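## Task

Move both parcels marked with white tape onto the top surface of the desk that is within reach of arm1 alone, and both parcels marked with blue tape onto the top surface of the work bench that is within reach of arm3 alone. Each parcel must stand upright, meaning the arrows printed on its sides point upward, and its entire base must lie on that top surface. Any parcel found unheld on the floor or on a lower shelf means failure. A placement that stays in place only because a robot is still holding or propping it does not count. When finished, open the grippers and move the arms away.

## Robot and tools

Setup: three identical i2rt Big YAM arms named arm1, arm2 and arm3. Each has six revolute joints, a two-finger gripper and a wrist camera. Two fixed room cameras, room_a and room_b, watch the scene. Only arm1 can reach the first target surface and only arm3 the bench, so arm2 is the natural middleman for handing parcels between them. Loose objects may occasionally get a brief shove from outside.

Frame: everything lives in one scene frame with its origin on the floor and +z up. The hand point is midway between the fingertips; the hand z axis runs along the fingers and the fingers close along its y axis. Each arm's foot pose is not printed. With joints 1 and 6 at zero and the hand level and forward, the wrist camera sits above the hand looking at the fingertips. Maximum reach is roughly 1.0 m from the joint1 axis.

Tool execute_actions: arguments are actions (a list holding one action, or empty) and cameras (list of names from arm1_cam_wrist, arm2_cam_wrist, arm3_cam_wrist, room_a, room_b, all; omitted/null/["all"] returns all, [] returns none). An action is an object keyed by robot name; each robot gets its own separate "joints" object. Inside it, every entry is an absolute target for that joint (not an offset), by name: joint1_rad, joint2_rad, joint3_rad, joint4_rad, joint5_rad, joint6_rad in radians, and gripper_m in metres. Ranges and done-tolerances: joint1_rad -2.879..2.879 (±0.045), base yaw, positive counter-clockwise viewed from above, 0 points the arm the way its foot faces. joint2_rad 0..3.141 (±0.14), shoulder; 0 puts the upper arm roughly level pointing backward, increasing lifts it up then forward. joint3_rad 0..3.019 (±0.09), elbow; 0 folds the forearm onto the upper arm, increasing opens it. joint4_rad -1.692..1.57 (±0.055), wrist pitch, positive tips fingers up. joint5_rad -1.57..1.57 (±0.03), sideways wrist swing, positive toward the arm's right. joint6_rad -2.094..2.094 (±0.035), hand roll, positive clockwise looking from behind the hand. gripper_m 0..0.093 (±0.003), fingertip gap; grip force tops out near 50-62 N per pad, lower on some units. Example: {"arm1": {"joints": {"gripper_m": 0.05}}, "arm2": {"joints": {"joint1_rad": 0.3}}}. All named motions begin together and may finish at different moments; joints run at different speeds, so the hand can sweep a wide arc between postures. An unknown key or out-of-range number rejects the whole call and nothing moves. Joints or arms you omit can still be driving toward an older target. The result gives each robot's state, joint_positions, joint_status, an on_its_own section, and images in the order given by the pictures line.

Tool wait: seconds from 0 to 10; commands nothing new and returns the same state and images as an empty action. zoom_image: camera plus region [x0, y0, x1, y1] in pixels from the top-left of that camera's latest full image, at most 504x504. Wrist images are 616x616 fisheye; room images are 504x504. read_manual returns only licence text. finished_scene takes the scene number (1 or 2), ends that scene permanently after the last command is held, reports success, and reveals the next task. Answering without any tool call ends all remaining scenes.

Reading joint_status: off_target means the joint stopped short and may keep pushing. contact_stop or time_out means it gave up its target and holds where it stopped, except that a timed-out joint may keep a target (its own or one no more than 0.375, 0.375, 0.113, 0.225, 0.075, 0.3 rad from its position for joints 1-6) and keep pressing; on_its_own lists it, and it will move by itself if the path clears. Send the reported position to relax such a joint. "joint command not followed" (often with a cause line) means a self/arm-collision check blocked that arm's joint targets; the gripper part still runs, and those joints show not_followed. The arm may retry blocked targets on later actions until given passable ones. on_its_own shows uncommanded behaviour; its "held at" value is the held target, not the actual position. A loaded joint that is holding may sag. Very small target changes may not move a joint at all.

Hazards: the arms do not halt on contact and can press very hard. Robot-to-robot hard pressing ends the run, hard hits can too, and no state line reports arm contact. The collision check may react late and ignores fingers, gripper housings and wrist cameras, so plan separated paths, especially during handovers. If a call reports a stop, later movement, wait and finished_scene calls in the same reply are skipped. Motor heat builds while holding loads, even while you think; MOTOR HOT appears from 85 °C, and at 100 °C an OVER-TEMPERATURE FAULT drops that arm, with unmet keys marked limit_stop_at_motor_heat (resend targets afterwards). Heat partly carries into scene 2. The simulation keeps running while you compose replies, holding your last command. Avoid drops, slips, slamming parcels down, toppling them, or leaving anything on the floor or a lower shelf; release and retract before finishing.

Each tool is called after "Request:" as name([rows], argument=value, ...), one row to a line, values as JSON.

## Session

Request:
execute_actions(actions=[])

Scene clock: 0.00 s.
arm1.joint_positions: joint1_rad=-0.231 joint2_rad=+0.486 joint3_rad=+1.349 joint4_rad=-1.596 joint5_rad=-0.253 joint6_rad=+0.284 gripper_m=+0.094
arm1.joint_status: not commanded
arm1.hand: x=+0.9220 y=-0.7553 z=+1.4171 quat_wxyz=(-0.274, -0.892, -0.184, +0.310) (m; scene frame)
arm2.joint_positions: joint1_rad=-0.696 joint2_rad=+0.352 joint3_rad=+1.349 joint4_rad=-1.436 joint5_rad=+0.222 joint6_rad=-0.399 gripper_m=+0.095
arm2.joint_status: not commanded
arm2.hand: x=+0.2273 y=+0.2733 z=+1.4499 quat_wxyz=(-0.540, +0.294, -0.785, +0.073) (m; scene frame)
arm3.joint_positions: joint1_rad=+0.212 joint2_rad=+0.426 joint3_rad=+1.330 joint4_rad=-1.501 joint5_rad=-0.216 joint6_rad=-0.004 gripper_m=+0.095
arm3.joint_status: not commanded
arm3.hand: x=-1.0865 y=+0.2380 z=+1.3679 quat_wxyz=(-0.401, -0.558, -0.682, +0.250) (m; scene frame)
pictures: arm1_cam_wrist, arm2_cam_wrist, arm3_cam_wrist, room_a, room_b
Images, in order (width x height): arm1_cam_wrist 616x616, arm2_cam_wrist 616x616, arm3_cam_wrist 616x616, room_a 504x504, room_b 504x504.

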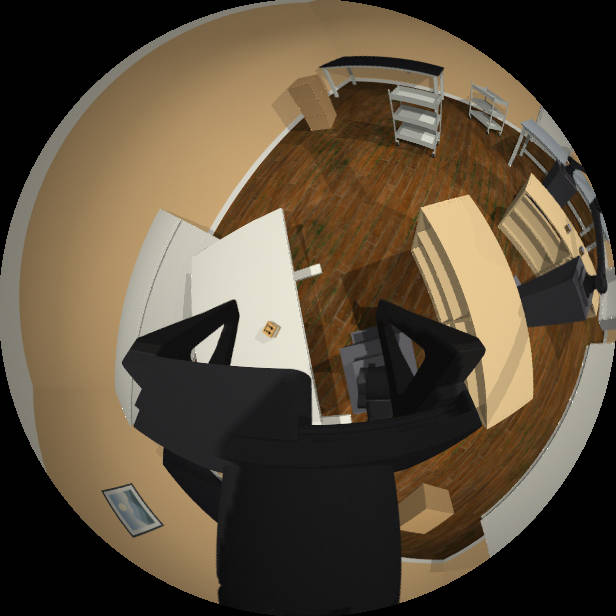

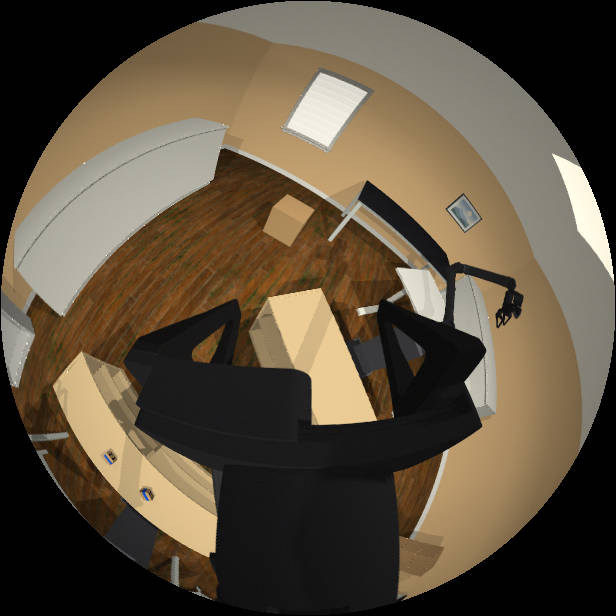

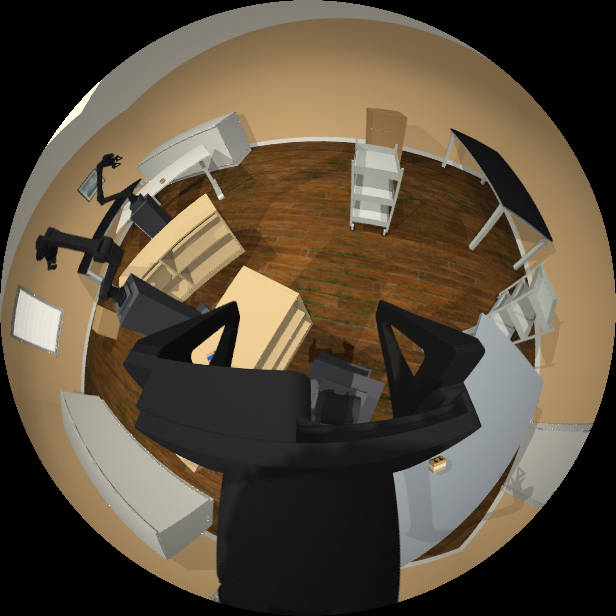

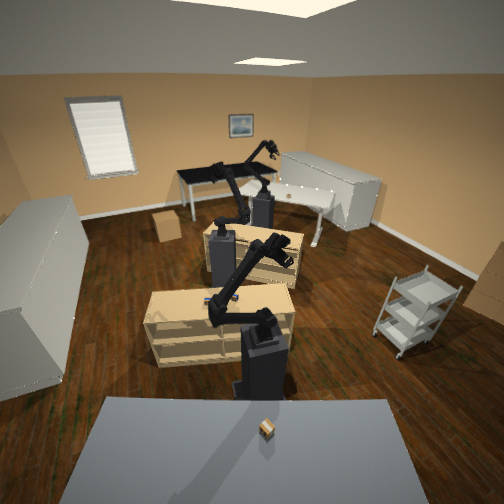

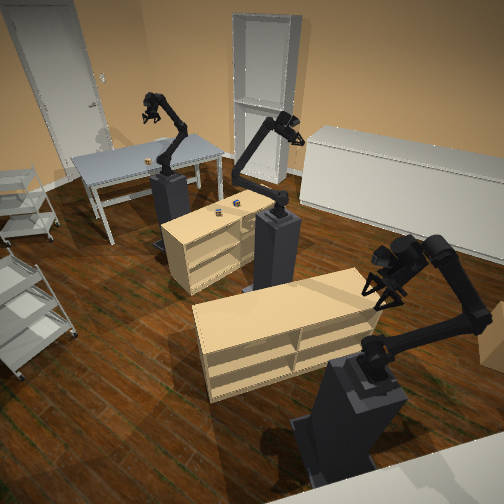

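Request:
execute_actions([
  {"arm1":{"joints":{"joint1_rad":0.95,"joint2_rad":1.6,"joint3_rad":1.3,"joint4_rad":-0.9,"joint5_rad":0,"joint6_rad":0}},"arm2":{"joints":{"joint1_rad":1.85,"joint2_rad":1.9,"joint3_rad":1.4,"joint4_rad":-0.7,"joint5_rad":0,"joint6_rad":0}},"arm3":{"joints":{"joint1_rad":-1.8,"joint2_rad":1.5,"joint3_rad":1.2,"joint4_rad":-0.9,"joint5_rad":0,"joint6_rad":0}}},
], cameras=["arm1_cam_wrist","arm2_cam_wrist","arm3_cam_wrist","room_b"])

Request:
zoom_image(camera="arm2_cam_wrist", region=[210,170,410,300])

Request:
zoom_image(camera="room_b", region=[130,140,260,230])

Scene clock: 2.93 s.
arm1.joint_positions: joint1_rad=+0.957 joint2_rad=+1.616 joint3_rad=+1.276 joint4_rad=-0.918 joint5_rad=+0.000 joint6_rad=+0.009 gripper_m=+0.094
arm1.joint_status: all done
arm1.hand: x=+1.1328 y=-1.1702 z=+1.0666 quat_wxyz=(-0.126, -0.630, -0.761, +0.091) (m; scene frame)
arm2.joint_positions: joint1_rad=+1.855 joint2_rad=+1.917 joint3_rad=+1.387 joint4_rad=-0.711 joint5_rad=-0.002 joint6_rad=-0.007 gripper_m=+0.095
arm2.joint_status: all done
arm2.hand: x=-0.5077 y=+0.3393 z=+0.9395 quat_wxyz=(-0.015, +0.985, -0.058, -0.160) (m; scene frame)
arm3.joint_positions: joint1_rad=-1.804 joint2_rad=+1.525 joint3_rad=+1.200 joint4_rad=-0.914 joint5_rad=+0.001 joint6_rad=-0.004 gripper_m=+0.095
arm3.joint_status: all done
arm3.hand: x=-1.6167 y=+0.5634 z=+1.0186 quat_wxyz=(+0.031, -0.969, +0.179, +0.168) (m; scene frame)
pictures: arm1_cam_wrist, arm2_cam_wrist, arm3_cam_wrist, room_b
Images, in order (width x height): arm1_cam_wrist 616x616, arm2_cam_wrist 616x616, arm3_cam_wrist 616x616, room_b 504x504.

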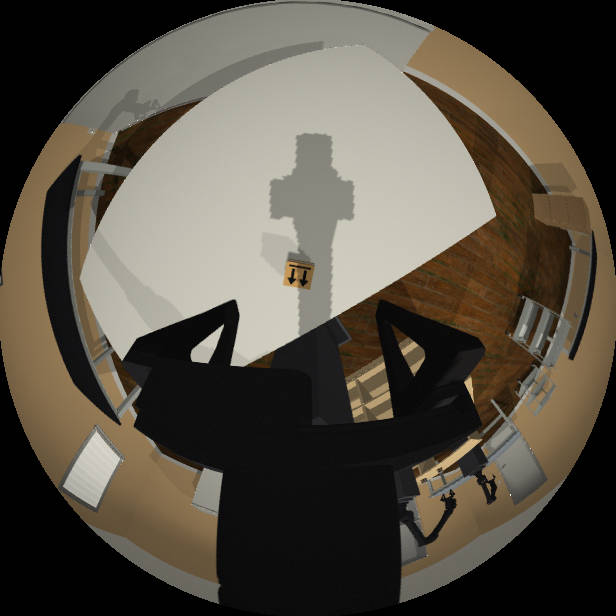

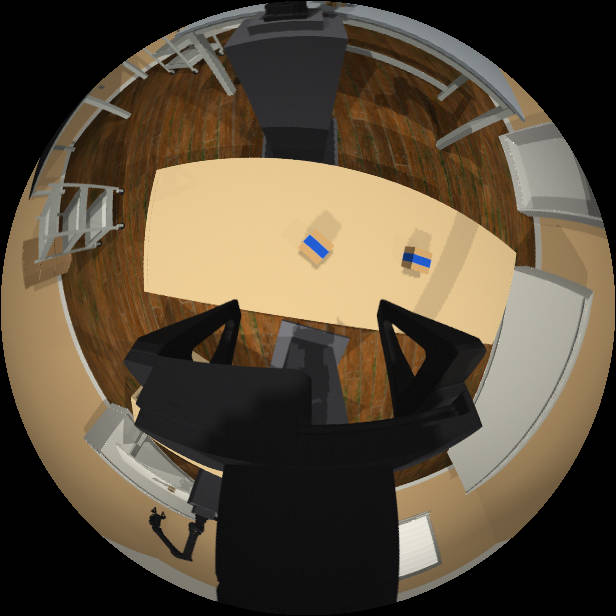

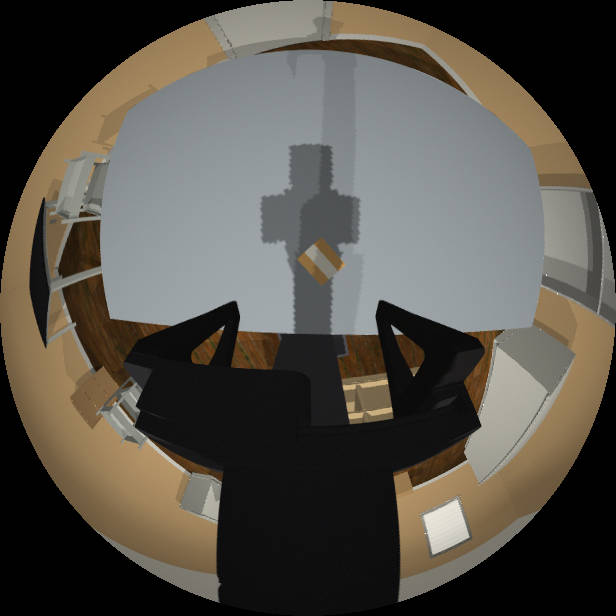

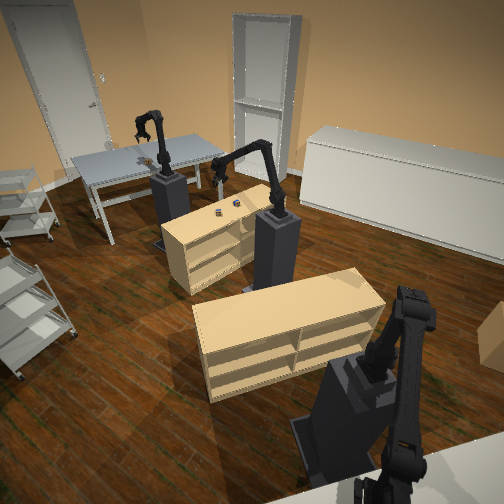

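Region (210, 170, 410, 300) of arm2_cam_wrist's 616x616 image, scaled by 2.520, with more detail than that image has; it fills the top 328 rows of this view, and the rest is white.

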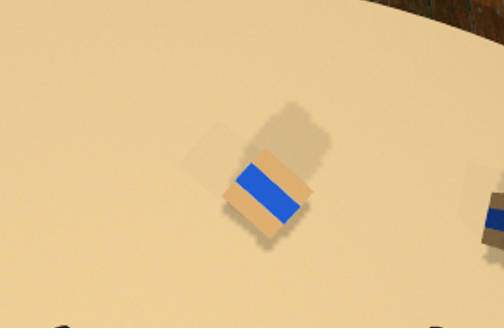

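Region (130, 140, 260, 230) of room_b's 504x504 image, scaled by 3.877, with more detail than that image has; it fills the top 349 rows of this view, and the rest is white.

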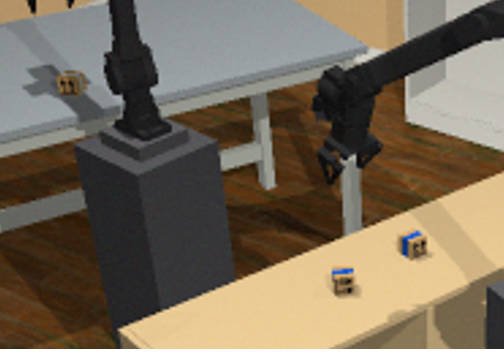

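Request:
execute_actions([
  {"arm1":{"joints":{"joint1_rad":1.045,"joint2_rad":2.05,"joint3_rad":0.655,"joint4_rad":1.03,"joint5_rad":0.17,"joint6_rad":0.08}},"arm2":{"joints":{"joint1_rad":1.825,"joint2_rad":2.4,"joint3_rad":1.8,"joint4_rad":-0.93,"joint6_rad":0.75}},"arm3":{"joints":{"joint1_rad":-1.856,"joint2_rad":1.88,"joint3_rad":1.41,"joint4_rad":-1.05,"joint6_rad":0.75}}},
], cameras=["arm1_cam_wrist","arm2_cam_wrist","arm3_cam_wrist"])

Scene clock: 5.77 s.
arm1.joint_positions: joint1_rad=+1.046 joint2_rad=+2.051 joint3_rad=+0.652 joint4_rad=+1.003 joint5_rad=+0.168 joint6_rad=+0.076 gripper_m=+0.094
arm1.joint_status: all done
arm1.hand: x=+1.1562 y=-1.1705 z=+0.8871 quat_wxyz=(-0.419, -0.561, -0.614, +0.365) (m; scene frame)
arm2.joint_positions: joint1_rad=+1.825 joint2_rad=+2.418 joint3_rad=+1.762 joint4_rad=-0.921 joint5_rad=-0.002 joint6_rad=+0.742 gripper_m=+0.095
arm2.joint_status: all done
arm2.hand: x=-0.5317 y=+0.3639 z=+0.7531 quat_wxyz=(-0.006, +0.901, -0.434, +0.004) (m; scene frame)
arm3.joint_positions: joint1_rad=-1.855 joint2_rad=+1.907 joint3_rad=+1.371 joint4_rad=-1.037 joint5_rad=+0.001 joint6_rad=+0.739 gripper_m=+0.095
arm3.joint_status: all done
arm3.hand: x=-1.6298 y=+0.5976 z=+0.8855 quat_wxyz=(-0.002, -0.836, +0.548, +0.003) (m; scene frame)
pictures: arm1_cam_wrist, arm2_cam_wrist, arm3_cam_wrist
Images, in order (width x height): arm1_cam_wrist 616x616, arm2_cam_wrist 616x616, arm3_cam_wrist 616x616.

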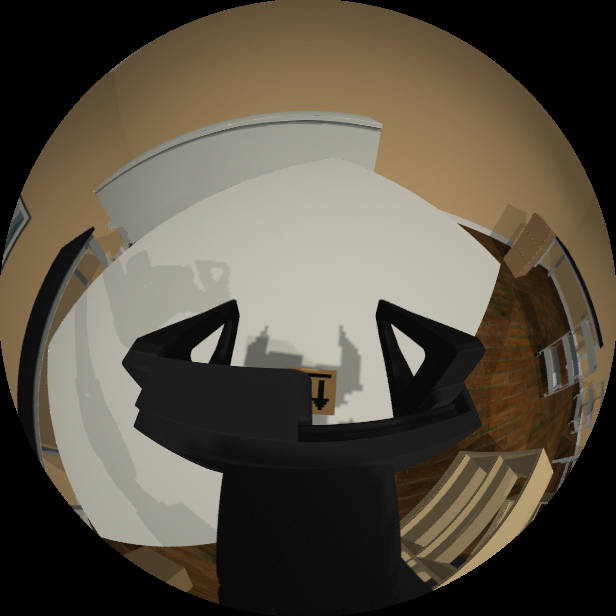

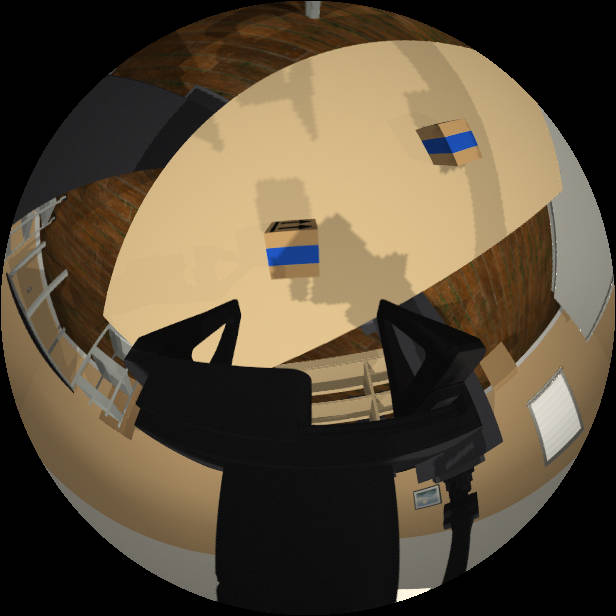

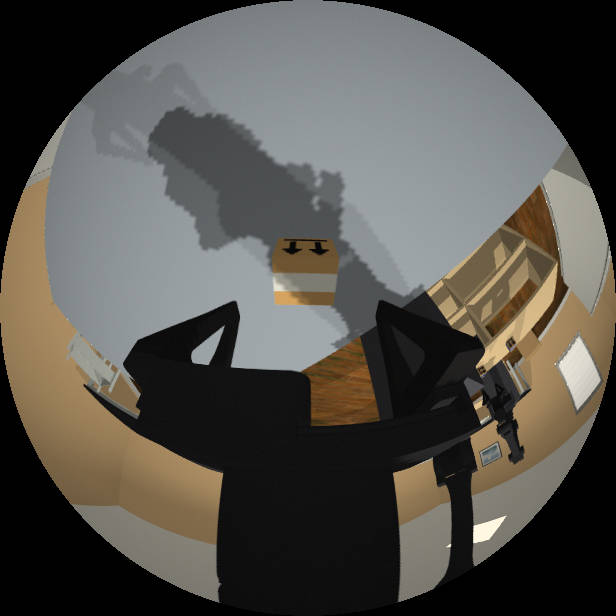

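Request:
zoom_image(camera="arm2_cam_wrist", region=[250,200,340,290])

Region (250, 200, 340, 290) of arm2_cam_wrist's 616x616 image, scaled by 5.600, with more detail than that image has.

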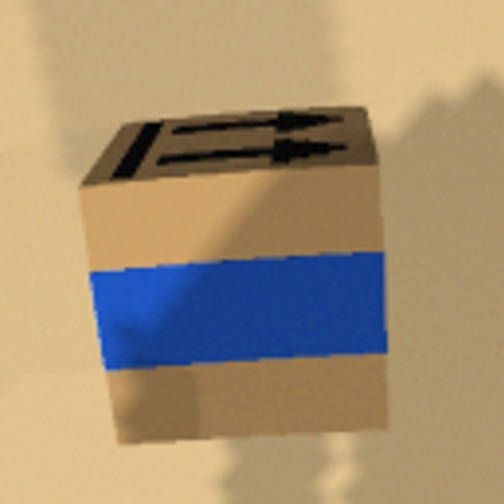

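Request:
execute_actions([
  {"arm1":{"joints":{"joint2_rad":2.29,"joint4_rad":1.26}},"arm2":{"joints":{"joint1_rad":1.628,"joint2_rad":2.25,"joint3_rad":1.5,"joint4_rad":0.44,"joint5_rad":-0.914,"joint6_rad":-0.65}},"arm3":{"joints":{"joint2_rad":1.985,"joint3_rad":1.33,"joint4_rad":-0.875}}},
], cameras=["arm1_cam_wrist","arm3_cam_wrist"])

Request:
execute_actions([
  {"arm2":{"joints":{"joint2_rad":2.52,"joint3_rad":1.36}}},
], cameras=["arm2_cam_wrist"])

Scene clock: 8.67 s.
arm1.joint_positions: joint1_rad=+1.046 joint2_rad=+2.308 joint3_rad=+0.652 joint4_rad=+1.233 joint5_rad=+0.168 joint6_rad=+0.076 gripper_m=+0.094
arm1.joint_status: all done
arm1.hand: x=+1.1488 y=-1.1410 z=+0.8072 quat_wxyz=(-0.410, -0.565, -0.620, +0.359) (m; scene frame)
arm2.joint_positions: joint1_rad=+1.634 joint2_rad=+2.257 joint3_rad=+1.488 joint4_rad=+0.417 joint5_rad=-0.911 joint6_rad=-0.642 gripper_m=+0.095
arm2.joint_status: all done
arm2.hand: x=-0.6475 y=+0.3907 z=+0.9537 quat_wxyz=(+0.072, +0.694, +0.360, -0.619) (m; scene frame)
arm3.joint_positions: joint1_rad=-1.855 joint2_rad=+2.000 joint3_rad=+1.326 joint4_rad=-0.891 joint5_rad=+0.001 joint6_rad=+0.739 gripper_m=+0.095
arm3.joint_status: all done
arm3.hand: x=-1.6328 y=+0.5988 z=+0.8233 quat_wxyz=(-0.002, -0.836, +0.548, +0.008) (m; scene frame)
pictures: arm1_cam_wrist, arm3_cam_wrist
Images, in order (width x height): arm1_cam_wrist 616x616, arm3_cam_wrist 616x616.

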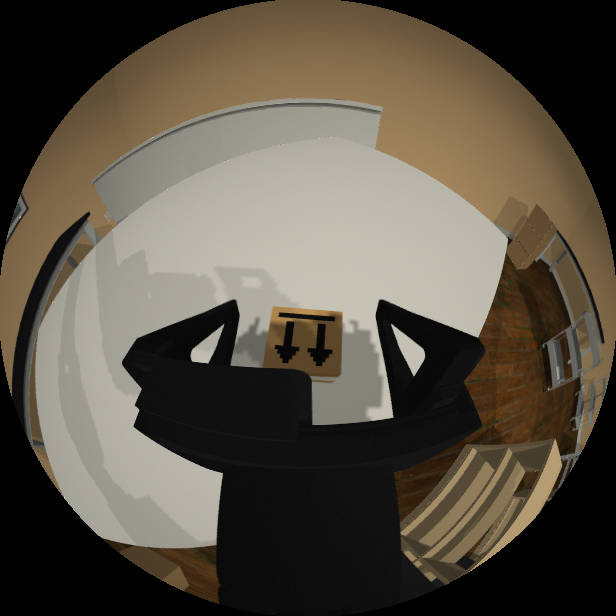

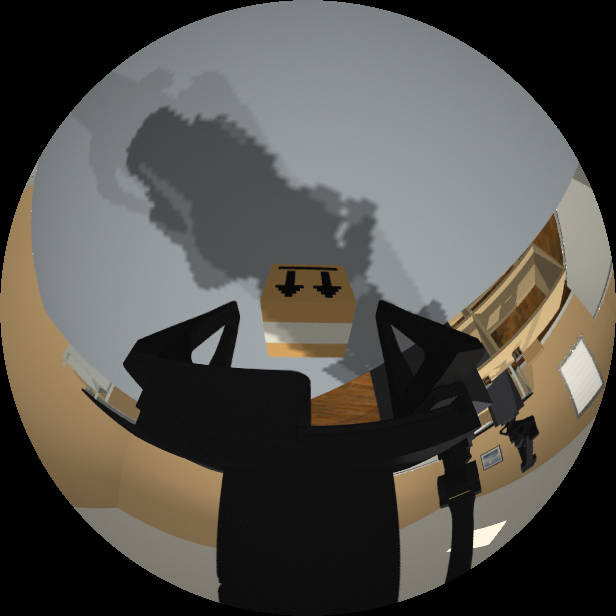

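Scene clock: 10.00 s.
arm1.joint_positions: joint1_rad=+1.046 joint2_rad=+2.308 joint3_rad=+0.652 joint4_rad=+1.233 joint5_rad=+0.168 joint6_rad=+0.076 gripper_m=+0.094
arm1.joint_status: not commanded
arm1.hand: x=+1.1488 y=-1.1410 z=+0.8072 quat_wxyz=(-0.410, -0.565, -0.620, +0.359) (m; scene frame)
arm2.joint_positions: joint1_rad=+1.634 joint2_rad=+2.526 joint3_rad=+1.342 joint4_rad=+0.430 joint5_rad=-0.913 joint6_rad=-0.645 gripper_m=+0.095
arm2.joint_status: all done
arm2.hand: x=-0.5401 y=+0.3547 z=+0.7184 quat_wxyz=(+0.184, +0.792, +0.297, -0.501) (m; scene frame)
arm3.joint_positions: joint1_rad=-1.855 joint2_rad=+2.000 joint3_rad=+1.326 joint4_rad=-0.891 joint5_rad=+0.001 joint6_rad=+0.739 gripper_m=+0.095
arm3.joint_status: not commanded
arm3.hand: x=-1.6328 y=+0.5988 z=+0.8233 quat_wxyz=(-0.002, -0.836, +0.548, +0.008) (m; scene frame)
pictures: arm2_cam_wrist
Images, in order (width x height): arm2_cam_wrist 616x616.

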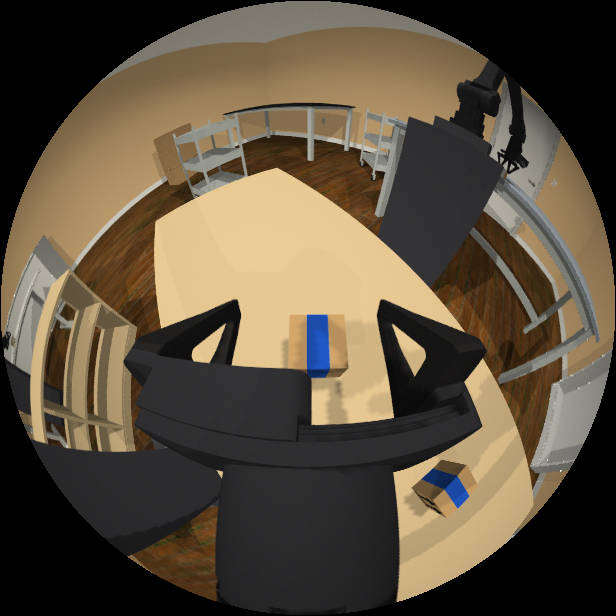

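Request:
execute_actions([
  {"arm1":{"joints":{"joint1_rad":1.08,"joint2_rad":2.465,"joint3_rad":0.74,"joint4_rad":1.375,"joint5_rad":0.25,"joint6_rad":0.11}},"arm2":{"joints":{"joint2_rad":2.725,"joint3_rad":1.54,"joint4_rad":0.49}},"arm3":{"joints":{"joint1_rad":-1.83,"joint2_rad":2.045}}},
], cameras=["arm1_cam_wrist","arm2_cam_wrist","arm3_cam_wrist"])

Scene clock: 11.50 s.
arm1.joint_positions: joint1_rad=+1.077 joint2_rad=+2.476 joint3_rad=+0.738 joint4_rad=+1.349 joint5_rad=+0.247 joint6_rad=+0.100 gripper_m=+0.094
arm1.joint_status: all done
arm1.hand: x=+1.1535 y=-1.1455 z=+0.7655 quat_wxyz=(-0.412, -0.573, -0.597, +0.382) (m; scene frame)
arm2.joint_positions: joint1_rad=+1.631 joint2_rad=+2.686 joint3_rad=+1.527 joint4_rad=+0.481 joint5_rad=-0.936 joint6_rad=-0.625 gripper_m=+0.095
arm2.joint_status: all done
arm2.hand: x=-0.5748 y=+0.3678 z=+0.6766 quat_wxyz=(+0.176, +0.774, +0.305, -0.526) (m; scene frame)
arm3.joint_positions: joint1_rad=-1.836 joint2_rad=+2.047 joint3_rad=+1.326 joint4_rad=-0.890 joint5_rad=+0.001 joint6_rad=+0.739 gripper_m=+0.095
arm3.joint_status: all done
arm3.hand: x=-1.6298 y=+0.5858 z=+0.7991 quat_wxyz=(+0.002, -0.842, +0.540, -0.015) (m; scene frame)
pictures: arm1_cam_wrist, arm2_cam_wrist, arm3_cam_wrist
Images, in order (width x height): arm1_cam_wrist 616x616, arm2_cam_wrist 616x616, arm3_cam_wrist 616x616.

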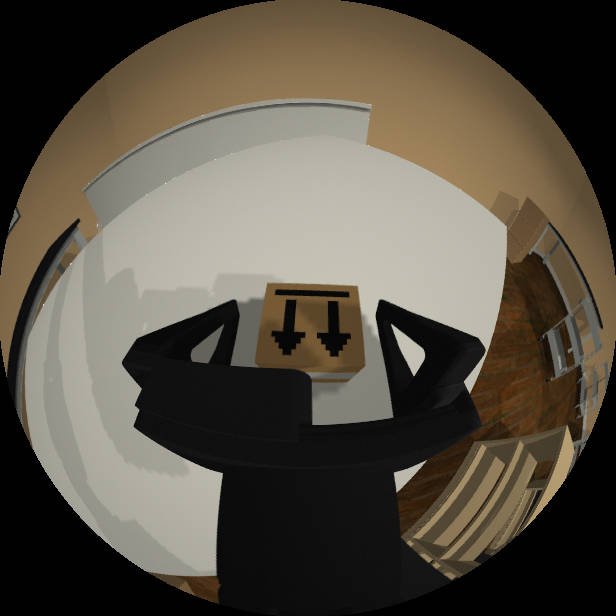

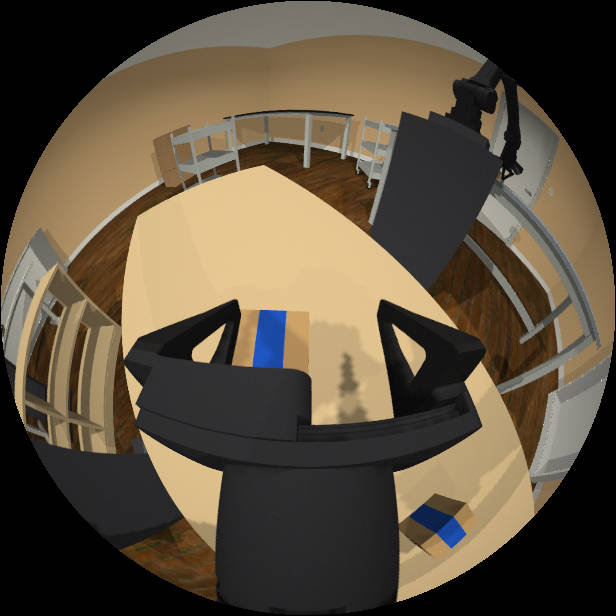

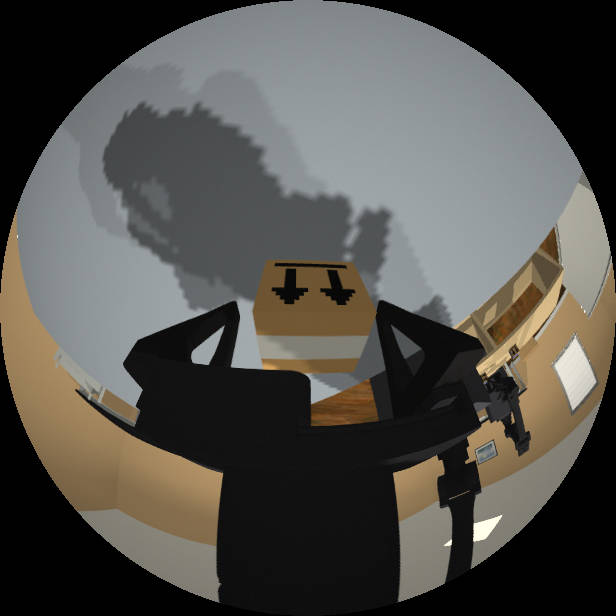

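Request:
execute_actions([
  {"arm1":{"joints":{"joint3_rad":0.7,"joint2_rad":2.49}},"arm2":{"joints":{"joint2_rad":2.575,"joint3_rad":1.415,"joint4_rad":0.455}},"arm3":{"joints":{"gripper_m":0}}},
], cameras=["arm1_cam_wrist","arm2_cam_wrist"])

Scene clock: 12.90 s.
arm1.joint_positions: joint1_rad=+1.077 joint2_rad=+2.481 joint3_rad=+0.701 joint4_rad=+1.349 joint5_rad=+0.247 joint6_rad=+0.100 gripper_m=+0.094
arm1.joint_status: all done
arm1.hand: x=+1.1475 y=-1.1272 z=+0.7571 quat_wxyz=(-0.396, -0.578, -0.608, +0.373) (m; scene frame)
arm2.joint_positions: joint1_rad=+1.630 joint2_rad=+2.588 joint3_rad=+1.406 joint4_rad=+0.466 joint5_rad=-0.916 joint6_rad=-0.642 gripper_m=+0.095
arm2.joint_status: all done
arm2.hand: x=-0.5532 y=+0.3620 z=+0.7023 quat_wxyz=(+0.174, +0.784, +0.302, -0.514) (m; scene frame)
arm3.joint_positions: joint1_rad=-1.836 joint2_rad=+2.047 joint3_rad=+1.326 joint4_rad=-0.890 joint5_rad=+0.000 joint6_rad=+0.740 gripper_m=+0.055
arm3.joint_status: gripper_m off_target (ended at +0.055, target +0.000)
arm3.hand: x=-1.6298 y=+0.5857 z=+0.7991 quat_wxyz=(+0.001, -0.841, +0.540, -0.015) (m; scene frame)
pictures: arm1_cam_wrist, arm2_cam_wrist
Images, in order (width x height): arm1_cam_wrist 616x616, arm2_cam_wrist 616x616.

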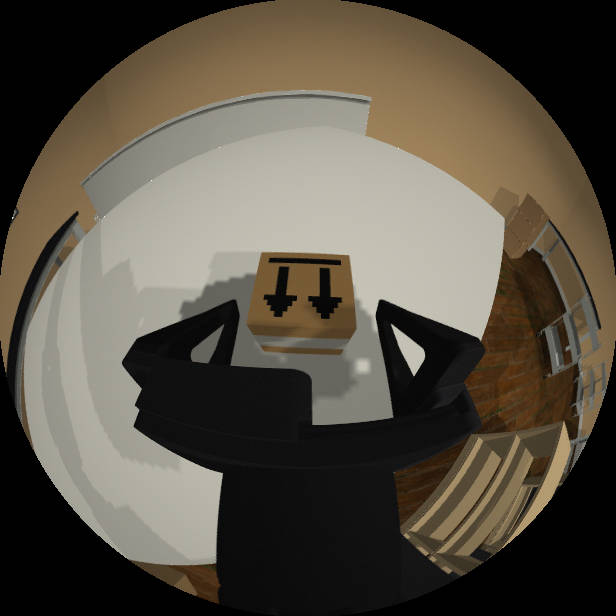

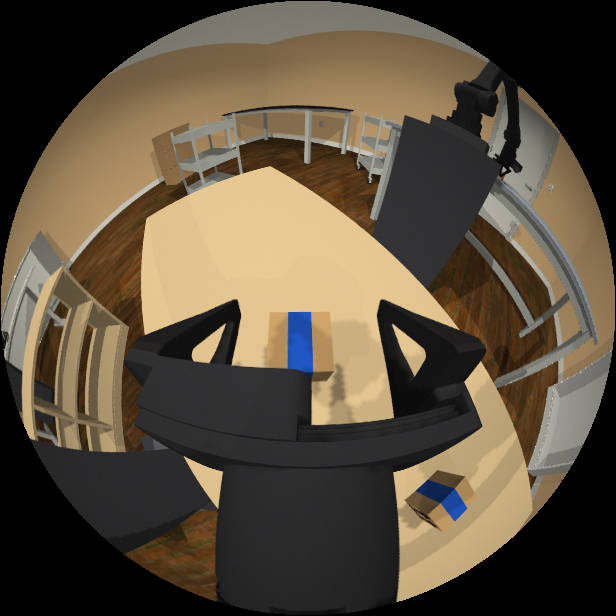

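Request:
execute_actions([
  {"arm1":{"joints":{"gripper_m":0}},"arm2":{"joints":{"joint2_rad":2.655,"joint3_rad":1.468,"joint4_rad":0.49}},"arm3":{"joints":{"joint2_rad":1.6}}},
], cameras=["arm2_cam_wrist"])

Scene clock: 14.57 s.
arm1.joint_positions: joint1_rad=+1.077 joint2_rad=+2.481 joint3_rad=+0.701 joint4_rad=+1.349 joint5_rad=+0.248 joint6_rad=+0.101 gripper_m=+0.055
arm1.joint_status: gripper_m off_target (ended at +0.055, target +0.000)
arm1.hand: x=+1.1474 y=-1.1272 z=+0.7571 quat_wxyz=(-0.396, -0.579, -0.608, +0.373) (m; scene frame)
arm2.joint_positions: joint1_rad=+1.630 joint2_rad=+2.660 joint3_rad=+1.451 joint4_rad=+0.471 joint5_rad=-0.916 joint6_rad=-0.643 gripper_m=+0.095
arm2.joint_status: all done
arm2.hand: x=-0.5501 y=+0.3614 z=+0.6696 quat_wxyz=(+0.180, +0.789, +0.298, -0.507) (m; scene frame)
arm3.joint_positions: joint1_rad=-1.836 joint2_rad=+1.607 joint3_rad=+1.317 joint4_rad=-0.889 joint5_rad=+0.000 joint6_rad=+0.740 gripper_m=+0.055
arm3.joint_status: all done
arm3.hand: x=-1.6554 y=+0.5973 z=+1.0313 quat_wxyz=(-0.035, -0.824, +0.530, +0.197) (m; scene frame)
pictures: arm2_cam_wrist
Images, in order (width x height): arm2_cam_wrist 616x616.

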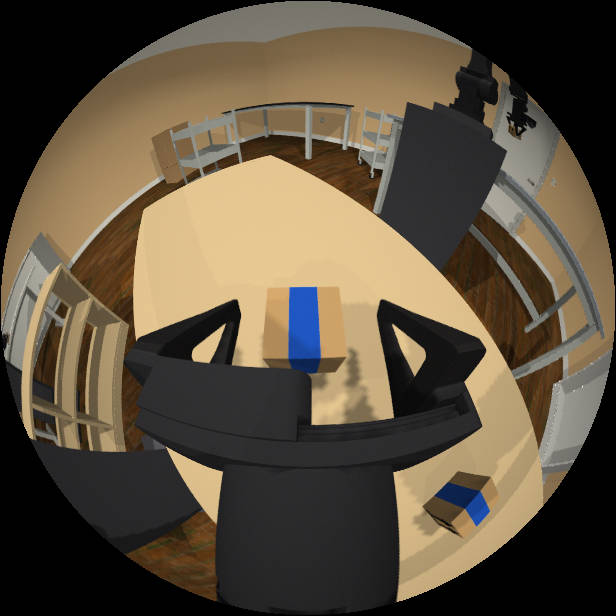

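Request:
execute_actions([
  {"arm1":{"joints":{"joint2_rad":1.9,"joint3_rad":1.1,"joint4_rad":0.9,"joint5_rad":0,"joint6_rad":0}},"arm2":{"joints":{"joint2_rad":2.73,"joint3_rad":1.512,"joint4_rad":0.51}},"arm3":{"joints":{"joint1_rad":1.0,"joint4_rad":-1.1,"joint6_rad":0}}},
], cameras=["arm2_cam_wrist","arm3_cam_wrist"])

Scene clock: 17.40 s.
arm1.joint_positions: joint1_rad=+1.077 joint2_rad=+1.905 joint3_rad=+1.086 joint4_rad=+0.906 joint5_rad=+0.002 joint6_rad=+0.010 gripper_m=+0.055
arm1.joint_status: all done
arm1.hand: x=+1.2484 y=-1.3191 z=+1.1313 quat_wxyz=(-0.602, -0.404, -0.541, +0.425) (m; scene frame)
arm2.joint_positions: joint1_rad=+1.630 joint2_rad=+2.735 joint3_rad=+1.496 joint4_rad=+0.491 joint5_rad=-0.916 joint6_rad=-0.643 gripper_m=+0.095
arm2.joint_status: all done
arm2.hand: x=-0.5459 y=+0.3602 z=+0.6364 quat_wxyz=(+0.182, +0.791, +0.296, -0.504) (m; scene frame)
arm3.joint_positions: joint1_rad=+1.006 joint2_rad=+1.607 joint3_rad=+1.317 joint4_rad=-1.087 joint5_rad=+0.000 joint6_rad=+0.009 gripper_m=+0.055
arm3.joint_status: all done
arm3.hand: x=-0.7428 y=+0.0430 z=+1.0066 quat_wxyz=(-0.086, -0.346, -0.934, +0.034) (m; scene frame)
pictures: arm2_cam_wrist, arm3_cam_wrist
Images, in order (width x height): arm2_cam_wrist 616x616, arm3_cam_wrist 616x616.

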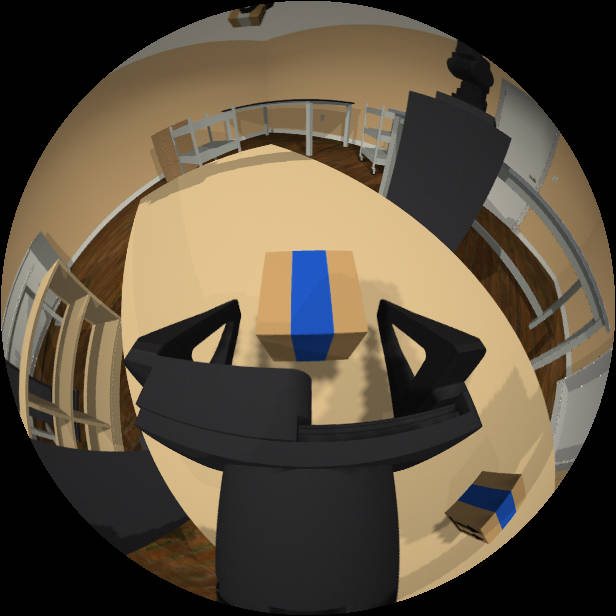

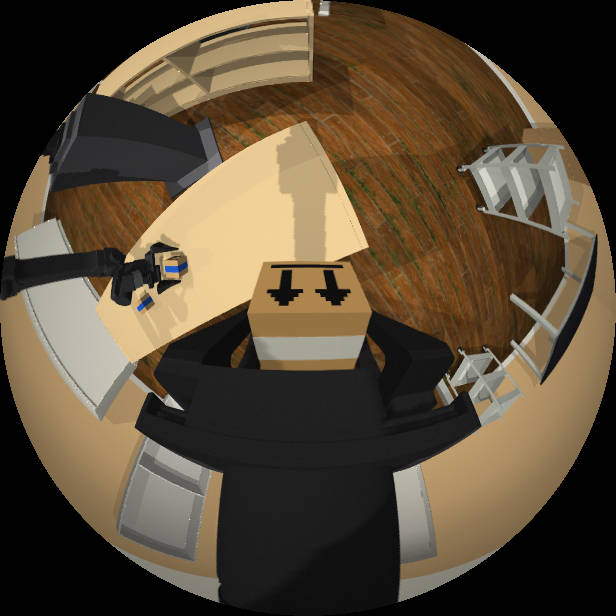

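Request:
execute_actions([
  {"arm1":{"joints":{"joint2_rad":2.1,"joint3_rad":1.79,"joint4_rad":-1.4}},"arm2":{"joints":{"gripper_m":0}},"arm3":{"joints":{"joint1_rad":1.2,"joint2_rad":2.36,"joint3_rad":1.70,"joint4_rad":-0.84}}},
], cameras=[])

Request:
execute_actions([
  {"arm1":{"joints":{"joint2_rad":2.37}},"arm2":{"joints":{"joint2_rad":2.2}},"arm3":{"joints":{"joint2_rad":2.44,"joint4_rad":-0.77}}},
])

Scene clock: 19.90 s.
arm1.joint_positions: joint1_rad=+1.077 joint2_rad=+2.109 joint3_rad=+1.754 joint4_rad=-1.386 joint5_rad=+0.002 joint6_rad=+0.010 gripper_m=+0.055
arm1.joint_status: all done
arm1.hand: x=+1.2117 y=-1.1995 z=+0.9692 quat_wxyz=(+0.064, -0.587, -0.805, -0.054) (m; scene frame)
arm2.joint_positions: joint1_rad=+1.630 joint2_rad=+2.735 joint3_rad=+1.496 joint4_rad=+0.491 joint5_rad=-0.915 joint6_rad=-0.644 gripper_m=+0.050
arm2.joint_status: gripper_m off_target (ended at +0.050, target +0.000)
arm2.hand: x=-0.5459 y=+0.3603 z=+0.6363 quat_wxyz=(+0.182, +0.791, +0.296, -0.504) (m; scene frame)
arm3.joint_positions: joint1_rad=+1.204 joint2_rad=+2.388 joint3_rad=+1.672 joint4_rad=-0.845 joint5_rad=+0.000 joint6_rad=+0.009 gripper_m=+0.055
arm3.joint_status: all done
arm3.hand: x=-0.5848 y=+0.0707 z=+0.6923 quat_wxyz=(+0.001, -0.253, -0.967, +0.001) (m; scene frame)
pictures: none
No camera images: the call's "cameras" was empty. Leave "cameras" out to get every camera's image.

Scene clock: 21.53 s.
arm1.joint_positions: joint1_rad=+1.077 joint2_rad=+2.407 joint3_rad=+1.760 joint4_rad=-1.387 joint5_rad=+0.002 joint6_rad=+0.010 gripper_m=+0.055
arm1.joint_status: all done
arm1.hand: x=+1.1993 y=-1.1537 z=+0.8070 quat_wxyz=(+0.182, -0.572, -0.787, -0.139) (m; scene frame)
arm2.joint_positions: joint1_rad=+1.630 joint2_rad=+2.216 joint3_rad=+1.495 joint4_rad=+0.502 joint5_rad=-0.913 joint6_rad=-0.644 gripper_m=+0.050
arm2.joint_status: all done
arm2.hand: x=-0.6554 y=+0.3959 z=+1.0021 quat_wxyz=(+0.033, +0.655, +0.378, -0.653) (m; scene frame)
arm3.joint_positions: joint1_rad=+1.204 joint2_rad=+2.451 joint3_rad=+1.672 joint4_rad=-0.784 joint5_rad=+0.000 joint6_rad=+0.009 gripper_m=+0.055
arm3.joint_status: all done
arm3.hand: x=-0.5890 y=+0.0728 z=+0.6543 quat_wxyz=(+0.002, -0.253, -0.967, +0.001) (m; scene frame)
pictures: arm1_cam_wrist, arm2_cam_wrist, arm3_cam_wrist, room_a, room_b
Images, in order (width x height): arm1_cam_wrist 616x616, arm2_cam_wrist 616x616, arm3_cam_wrist 616x616, room_a 504x504, room_b 504x504.

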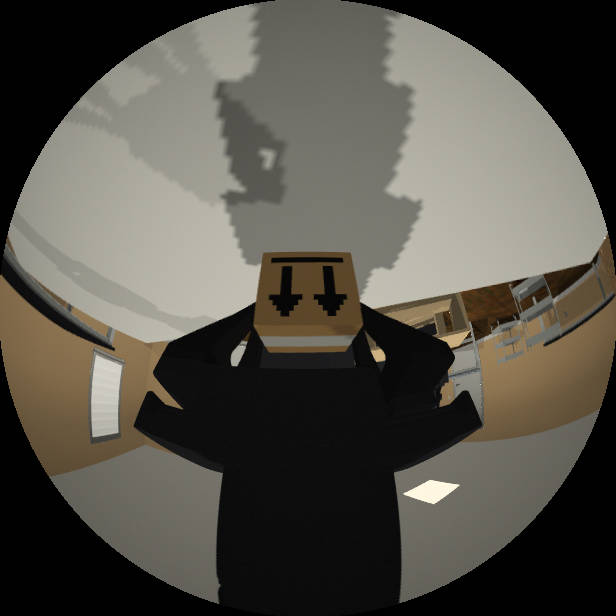

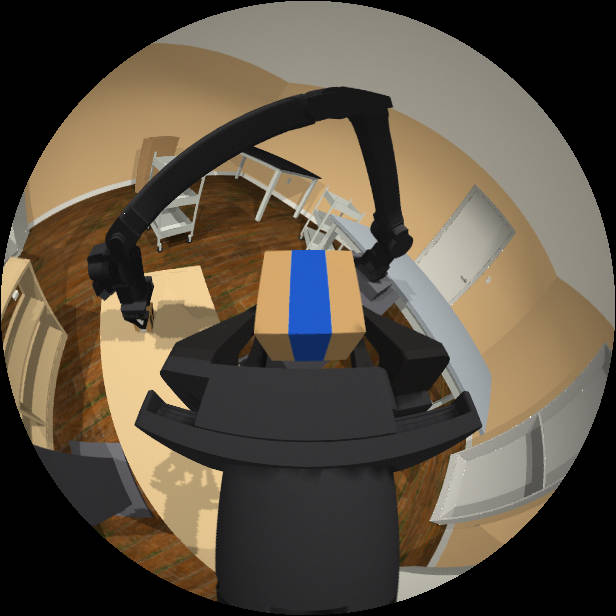

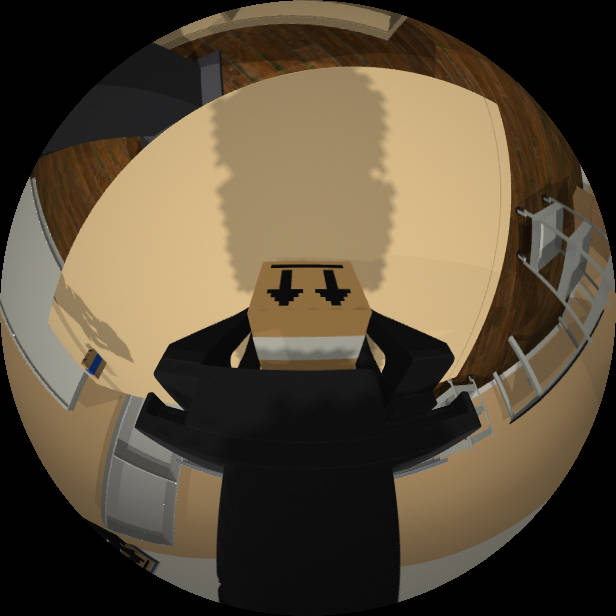

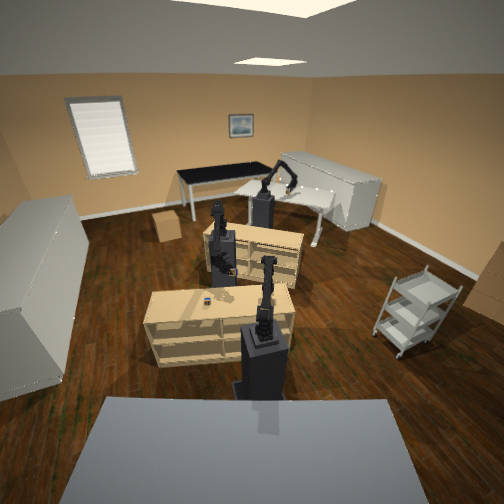

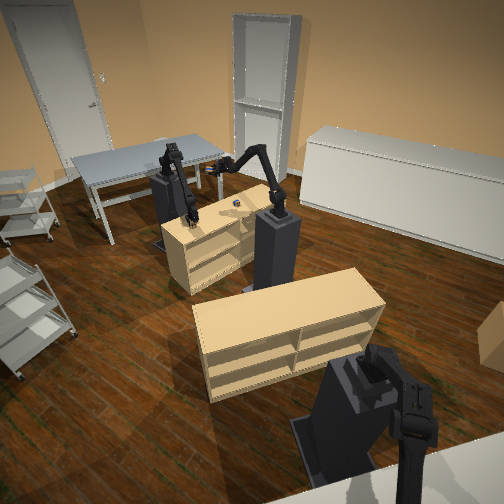

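Request:
execute_actions([
  {"arm1":{"joints":{"joint2_rad":2.46,"joint4_rad":-1.29}},"arm2":{"joints":{"joint3_rad":1.75,"joint4_rad":-1.39,"joint5_rad":0,"joint6_rad":0}},"arm3":{"joints":{"joint2_rad":2.49,"joint4_rad":-0.75}}},
], cameras=[])

Request:
execute_actions([
  {"arm1":{"joints":{"joint2_rad":2.49}},"arm2":{"joints":{"joint1_rad":1.83,"joint2_rad":2.68,"joint3_rad":2.13}},"arm3":{"joints":{"joint2_rad":2.515}}},
], cameras=["arm2_cam_wrist","arm1_cam_wrist"])

Scene clock: 23.83 s.
arm1.joint_positions: joint1_rad=+1.077 joint2_rad=+2.467 joint3_rad=+1.760 joint4_rad=-1.302 joint5_rad=+0.002 joint6_rad=+0.010 gripper_m=+0.055
arm1.joint_status: all done
arm1.hand: x=+1.2008 y=-1.1562 z=+0.7664 quat_wxyz=(+0.172, -0.574, -0.790, -0.132) (m; scene frame)
arm2.joint_positions: joint1_rad=+1.630 joint2_rad=+2.203 joint3_rad=+1.720 joint4_rad=-1.374 joint5_rad=-0.003 joint6_rad=-0.007 gripper_m=+0.050
arm2.joint_status: all done
arm2.hand: x=-0.4231 y=+0.4567 z=+0.8857 quat_wxyz=(+0.021, +0.975, -0.170, +0.144) (m; scene frame)
arm3.joint_positions: joint1_rad=+1.204 joint2_rad=+2.460 joint3_rad=+1.672 joint4_rad=-0.766 joint5_rad=+0.000 joint6_rad=+0.009 gripper_m=+0.055
arm3.joint_status: all done
arm3.hand: x=-0.5874 y=+0.0718 z=+0.6491 quat_wxyz=(-0.003, -0.253, -0.967, +0.003) (m; scene frame)
pictures: none
No camera images: the call's "cameras" was empty. Leave "cameras" out to get every camera's image.

Scene clock: 25.40 s.
arm1.joint_positions: joint1_rad=+1.077 joint2_rad=+2.475 joint3_rad=+1.761 joint4_rad=-1.302 joint5_rad=+0.002 joint6_rad=+0.010 gripper_m=+0.055
arm1.joint_status: all done
arm1.hand: x=+1.2004 y=-1.1545 z=+0.7628 quat_wxyz=(+0.175, -0.574, -0.789, -0.134) (m; scene frame)
arm2.joint_positions: joint1_rad=+1.825 joint2_rad=+2.699 joint3_rad=+2.095 joint4_rad=-1.381 joint5_rad=-0.001 joint6_rad=-0.006 gripper_m=+0.050
arm2.joint_status: all done
arm2.hand: x=-0.4882 y=+0.3583 z=+0.6911 quat_wxyz=(+0.012, +0.975, -0.075, +0.209) (m; scene frame)
arm3.joint_positions: joint1_rad=+1.204 joint2_rad=+2.460 joint3_rad=+1.672 joint4_rad=-0.766 joint5_rad=+0.000 joint6_rad=+0.009 gripper_m=+0.055
arm3.joint_status: all done
arm3.hand: x=-0.5875 y=+0.0719 z=+0.6488 quat_wxyz=(-0.003, -0.253, -0.967, +0.003) (m; scene frame)
pictures: arm1_cam_wrist, arm2_cam_wrist
Images, in order (width x height): arm1_cam_wrist 616x616, arm2_cam_wrist 616x616.

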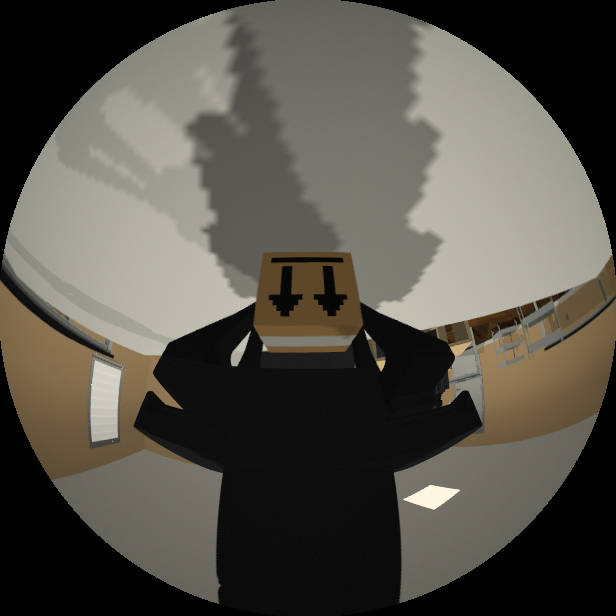

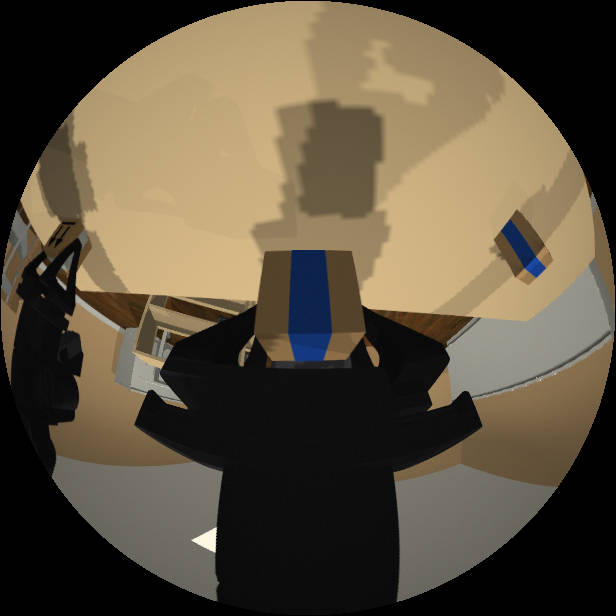

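Request:
execute_actions([
  {"arm1":{"joints":{"joint2_rad":2.47,"gripper_m":0.093}},"arm2":{"joints":{"joint2_rad":2.76,"joint4_rad":-1.3}},"arm3":{"joints":{"joint2_rad":2.46,"gripper_m":0.093}}},
], cameras=[])

Request:
execute_actions([
  {"arm1":{"joints":{"joint2_rad":1.7}},"arm2":{"joints":{"joint2_rad":2.8}},"arm3":{"joints":{"joint2_rad":1.7,"joint4_rad":-1.0}}},
], cameras=["arm2_cam_wrist","room_b"])

Scene clock: 26.53 s.
arm1.joint_positions: joint1_rad=+1.077 joint2_rad=+2.475 joint3_rad=+1.761 joint4_rad=-1.302 joint5_rad=+0.002 joint6_rad=+0.010 gripper_m=+0.093
arm1.joint_status: all done
arm1.hand: x=+1.2004 y=-1.1545 z=+0.7628 quat_wxyz=(+0.175, -0.574, -0.789, -0.134) (m; scene frame)
arm2.joint_positions: joint1_rad=+1.825 joint2_rad=+2.770 joint3_rad=+2.103 joint4_rad=-1.311 joint5_rad=+0.000 joint6_rad=-0.005 gripper_m=+0.050
arm2.joint_status: all done
arm2.hand: x=-0.4812 y=+0.3578 z=+0.6444 quat_wxyz=(+0.011, +0.976, -0.075, +0.206) (m; scene frame)
arm3.joint_positions: joint1_rad=+1.204 joint2_rad=+2.461 joint3_rad=+1.672 joint4_rad=-0.764 joint5_rad=+0.000 joint6_rad=+0.009 gripper_m=+0.093
arm3.joint_status: all done
arm3.hand: x=-0.5874 y=+0.0718 z=+0.6484 quat_wxyz=(-0.003, -0.253, -0.967, +0.003) (m; scene frame)
pictures: none
No camera images: the call's "cameras" was empty. Leave "cameras" out to get every camera's image.

Scene clock: 28.47 s.
arm1.joint_positions: joint1_rad=+1.077 joint2_rad=+1.712 joint3_rad=+1.771 joint4_rad=-1.295 joint5_rad=+0.002 joint6_rad=+0.010 gripper_m=+0.093
arm1.joint_status: all done
arm1.hand: x=+1.2121 y=-1.2131 z=+1.2099 quat_wxyz=(-0.140, -0.583, -0.795, +0.092) (m; scene frame)
arm2.joint_positions: joint1_rad=+1.825 joint2_rad=+2.771 joint3_rad=+2.103 joint4_rad=-1.311 joint5_rad=+0.000 joint6_rad=-0.005 gripper_m=+0.050
arm2.joint_status: all done
arm2.hand: x=-0.4809 y=+0.3578 z=+0.6439 quat_wxyz=(+0.012, +0.976, -0.075, +0.206) (m; scene frame)
arm3.joint_positions: joint1_rad=+1.204 joint2_rad=+1.714 joint3_rad=+1.685 joint4_rad=-0.988 joint5_rad=+0.000 joint6_rad=+0.009 gripper_m=+0.093
arm3.joint_status: all done
arm3.hand: x=-0.5633 y=+0.0606 z=+1.1245 quat_wxyz=(-0.260, -0.244, -0.932, +0.068) (m; scene frame)
pictures: arm2_cam_wrist, room_b
Images, in order (width x height): arm2_cam_wrist 616x616, room_b 504x504.

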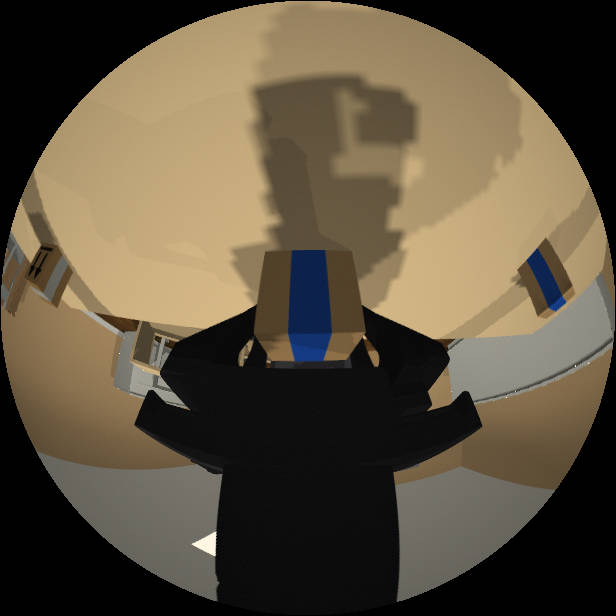

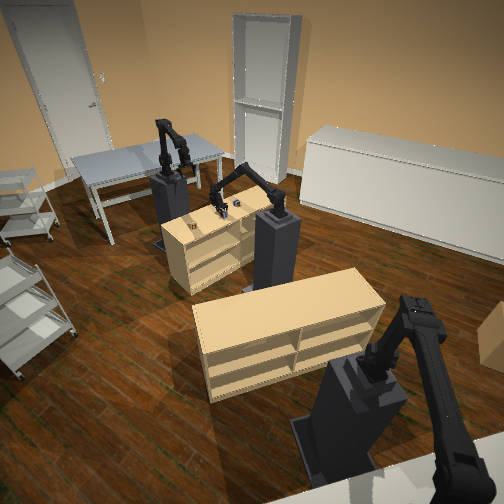

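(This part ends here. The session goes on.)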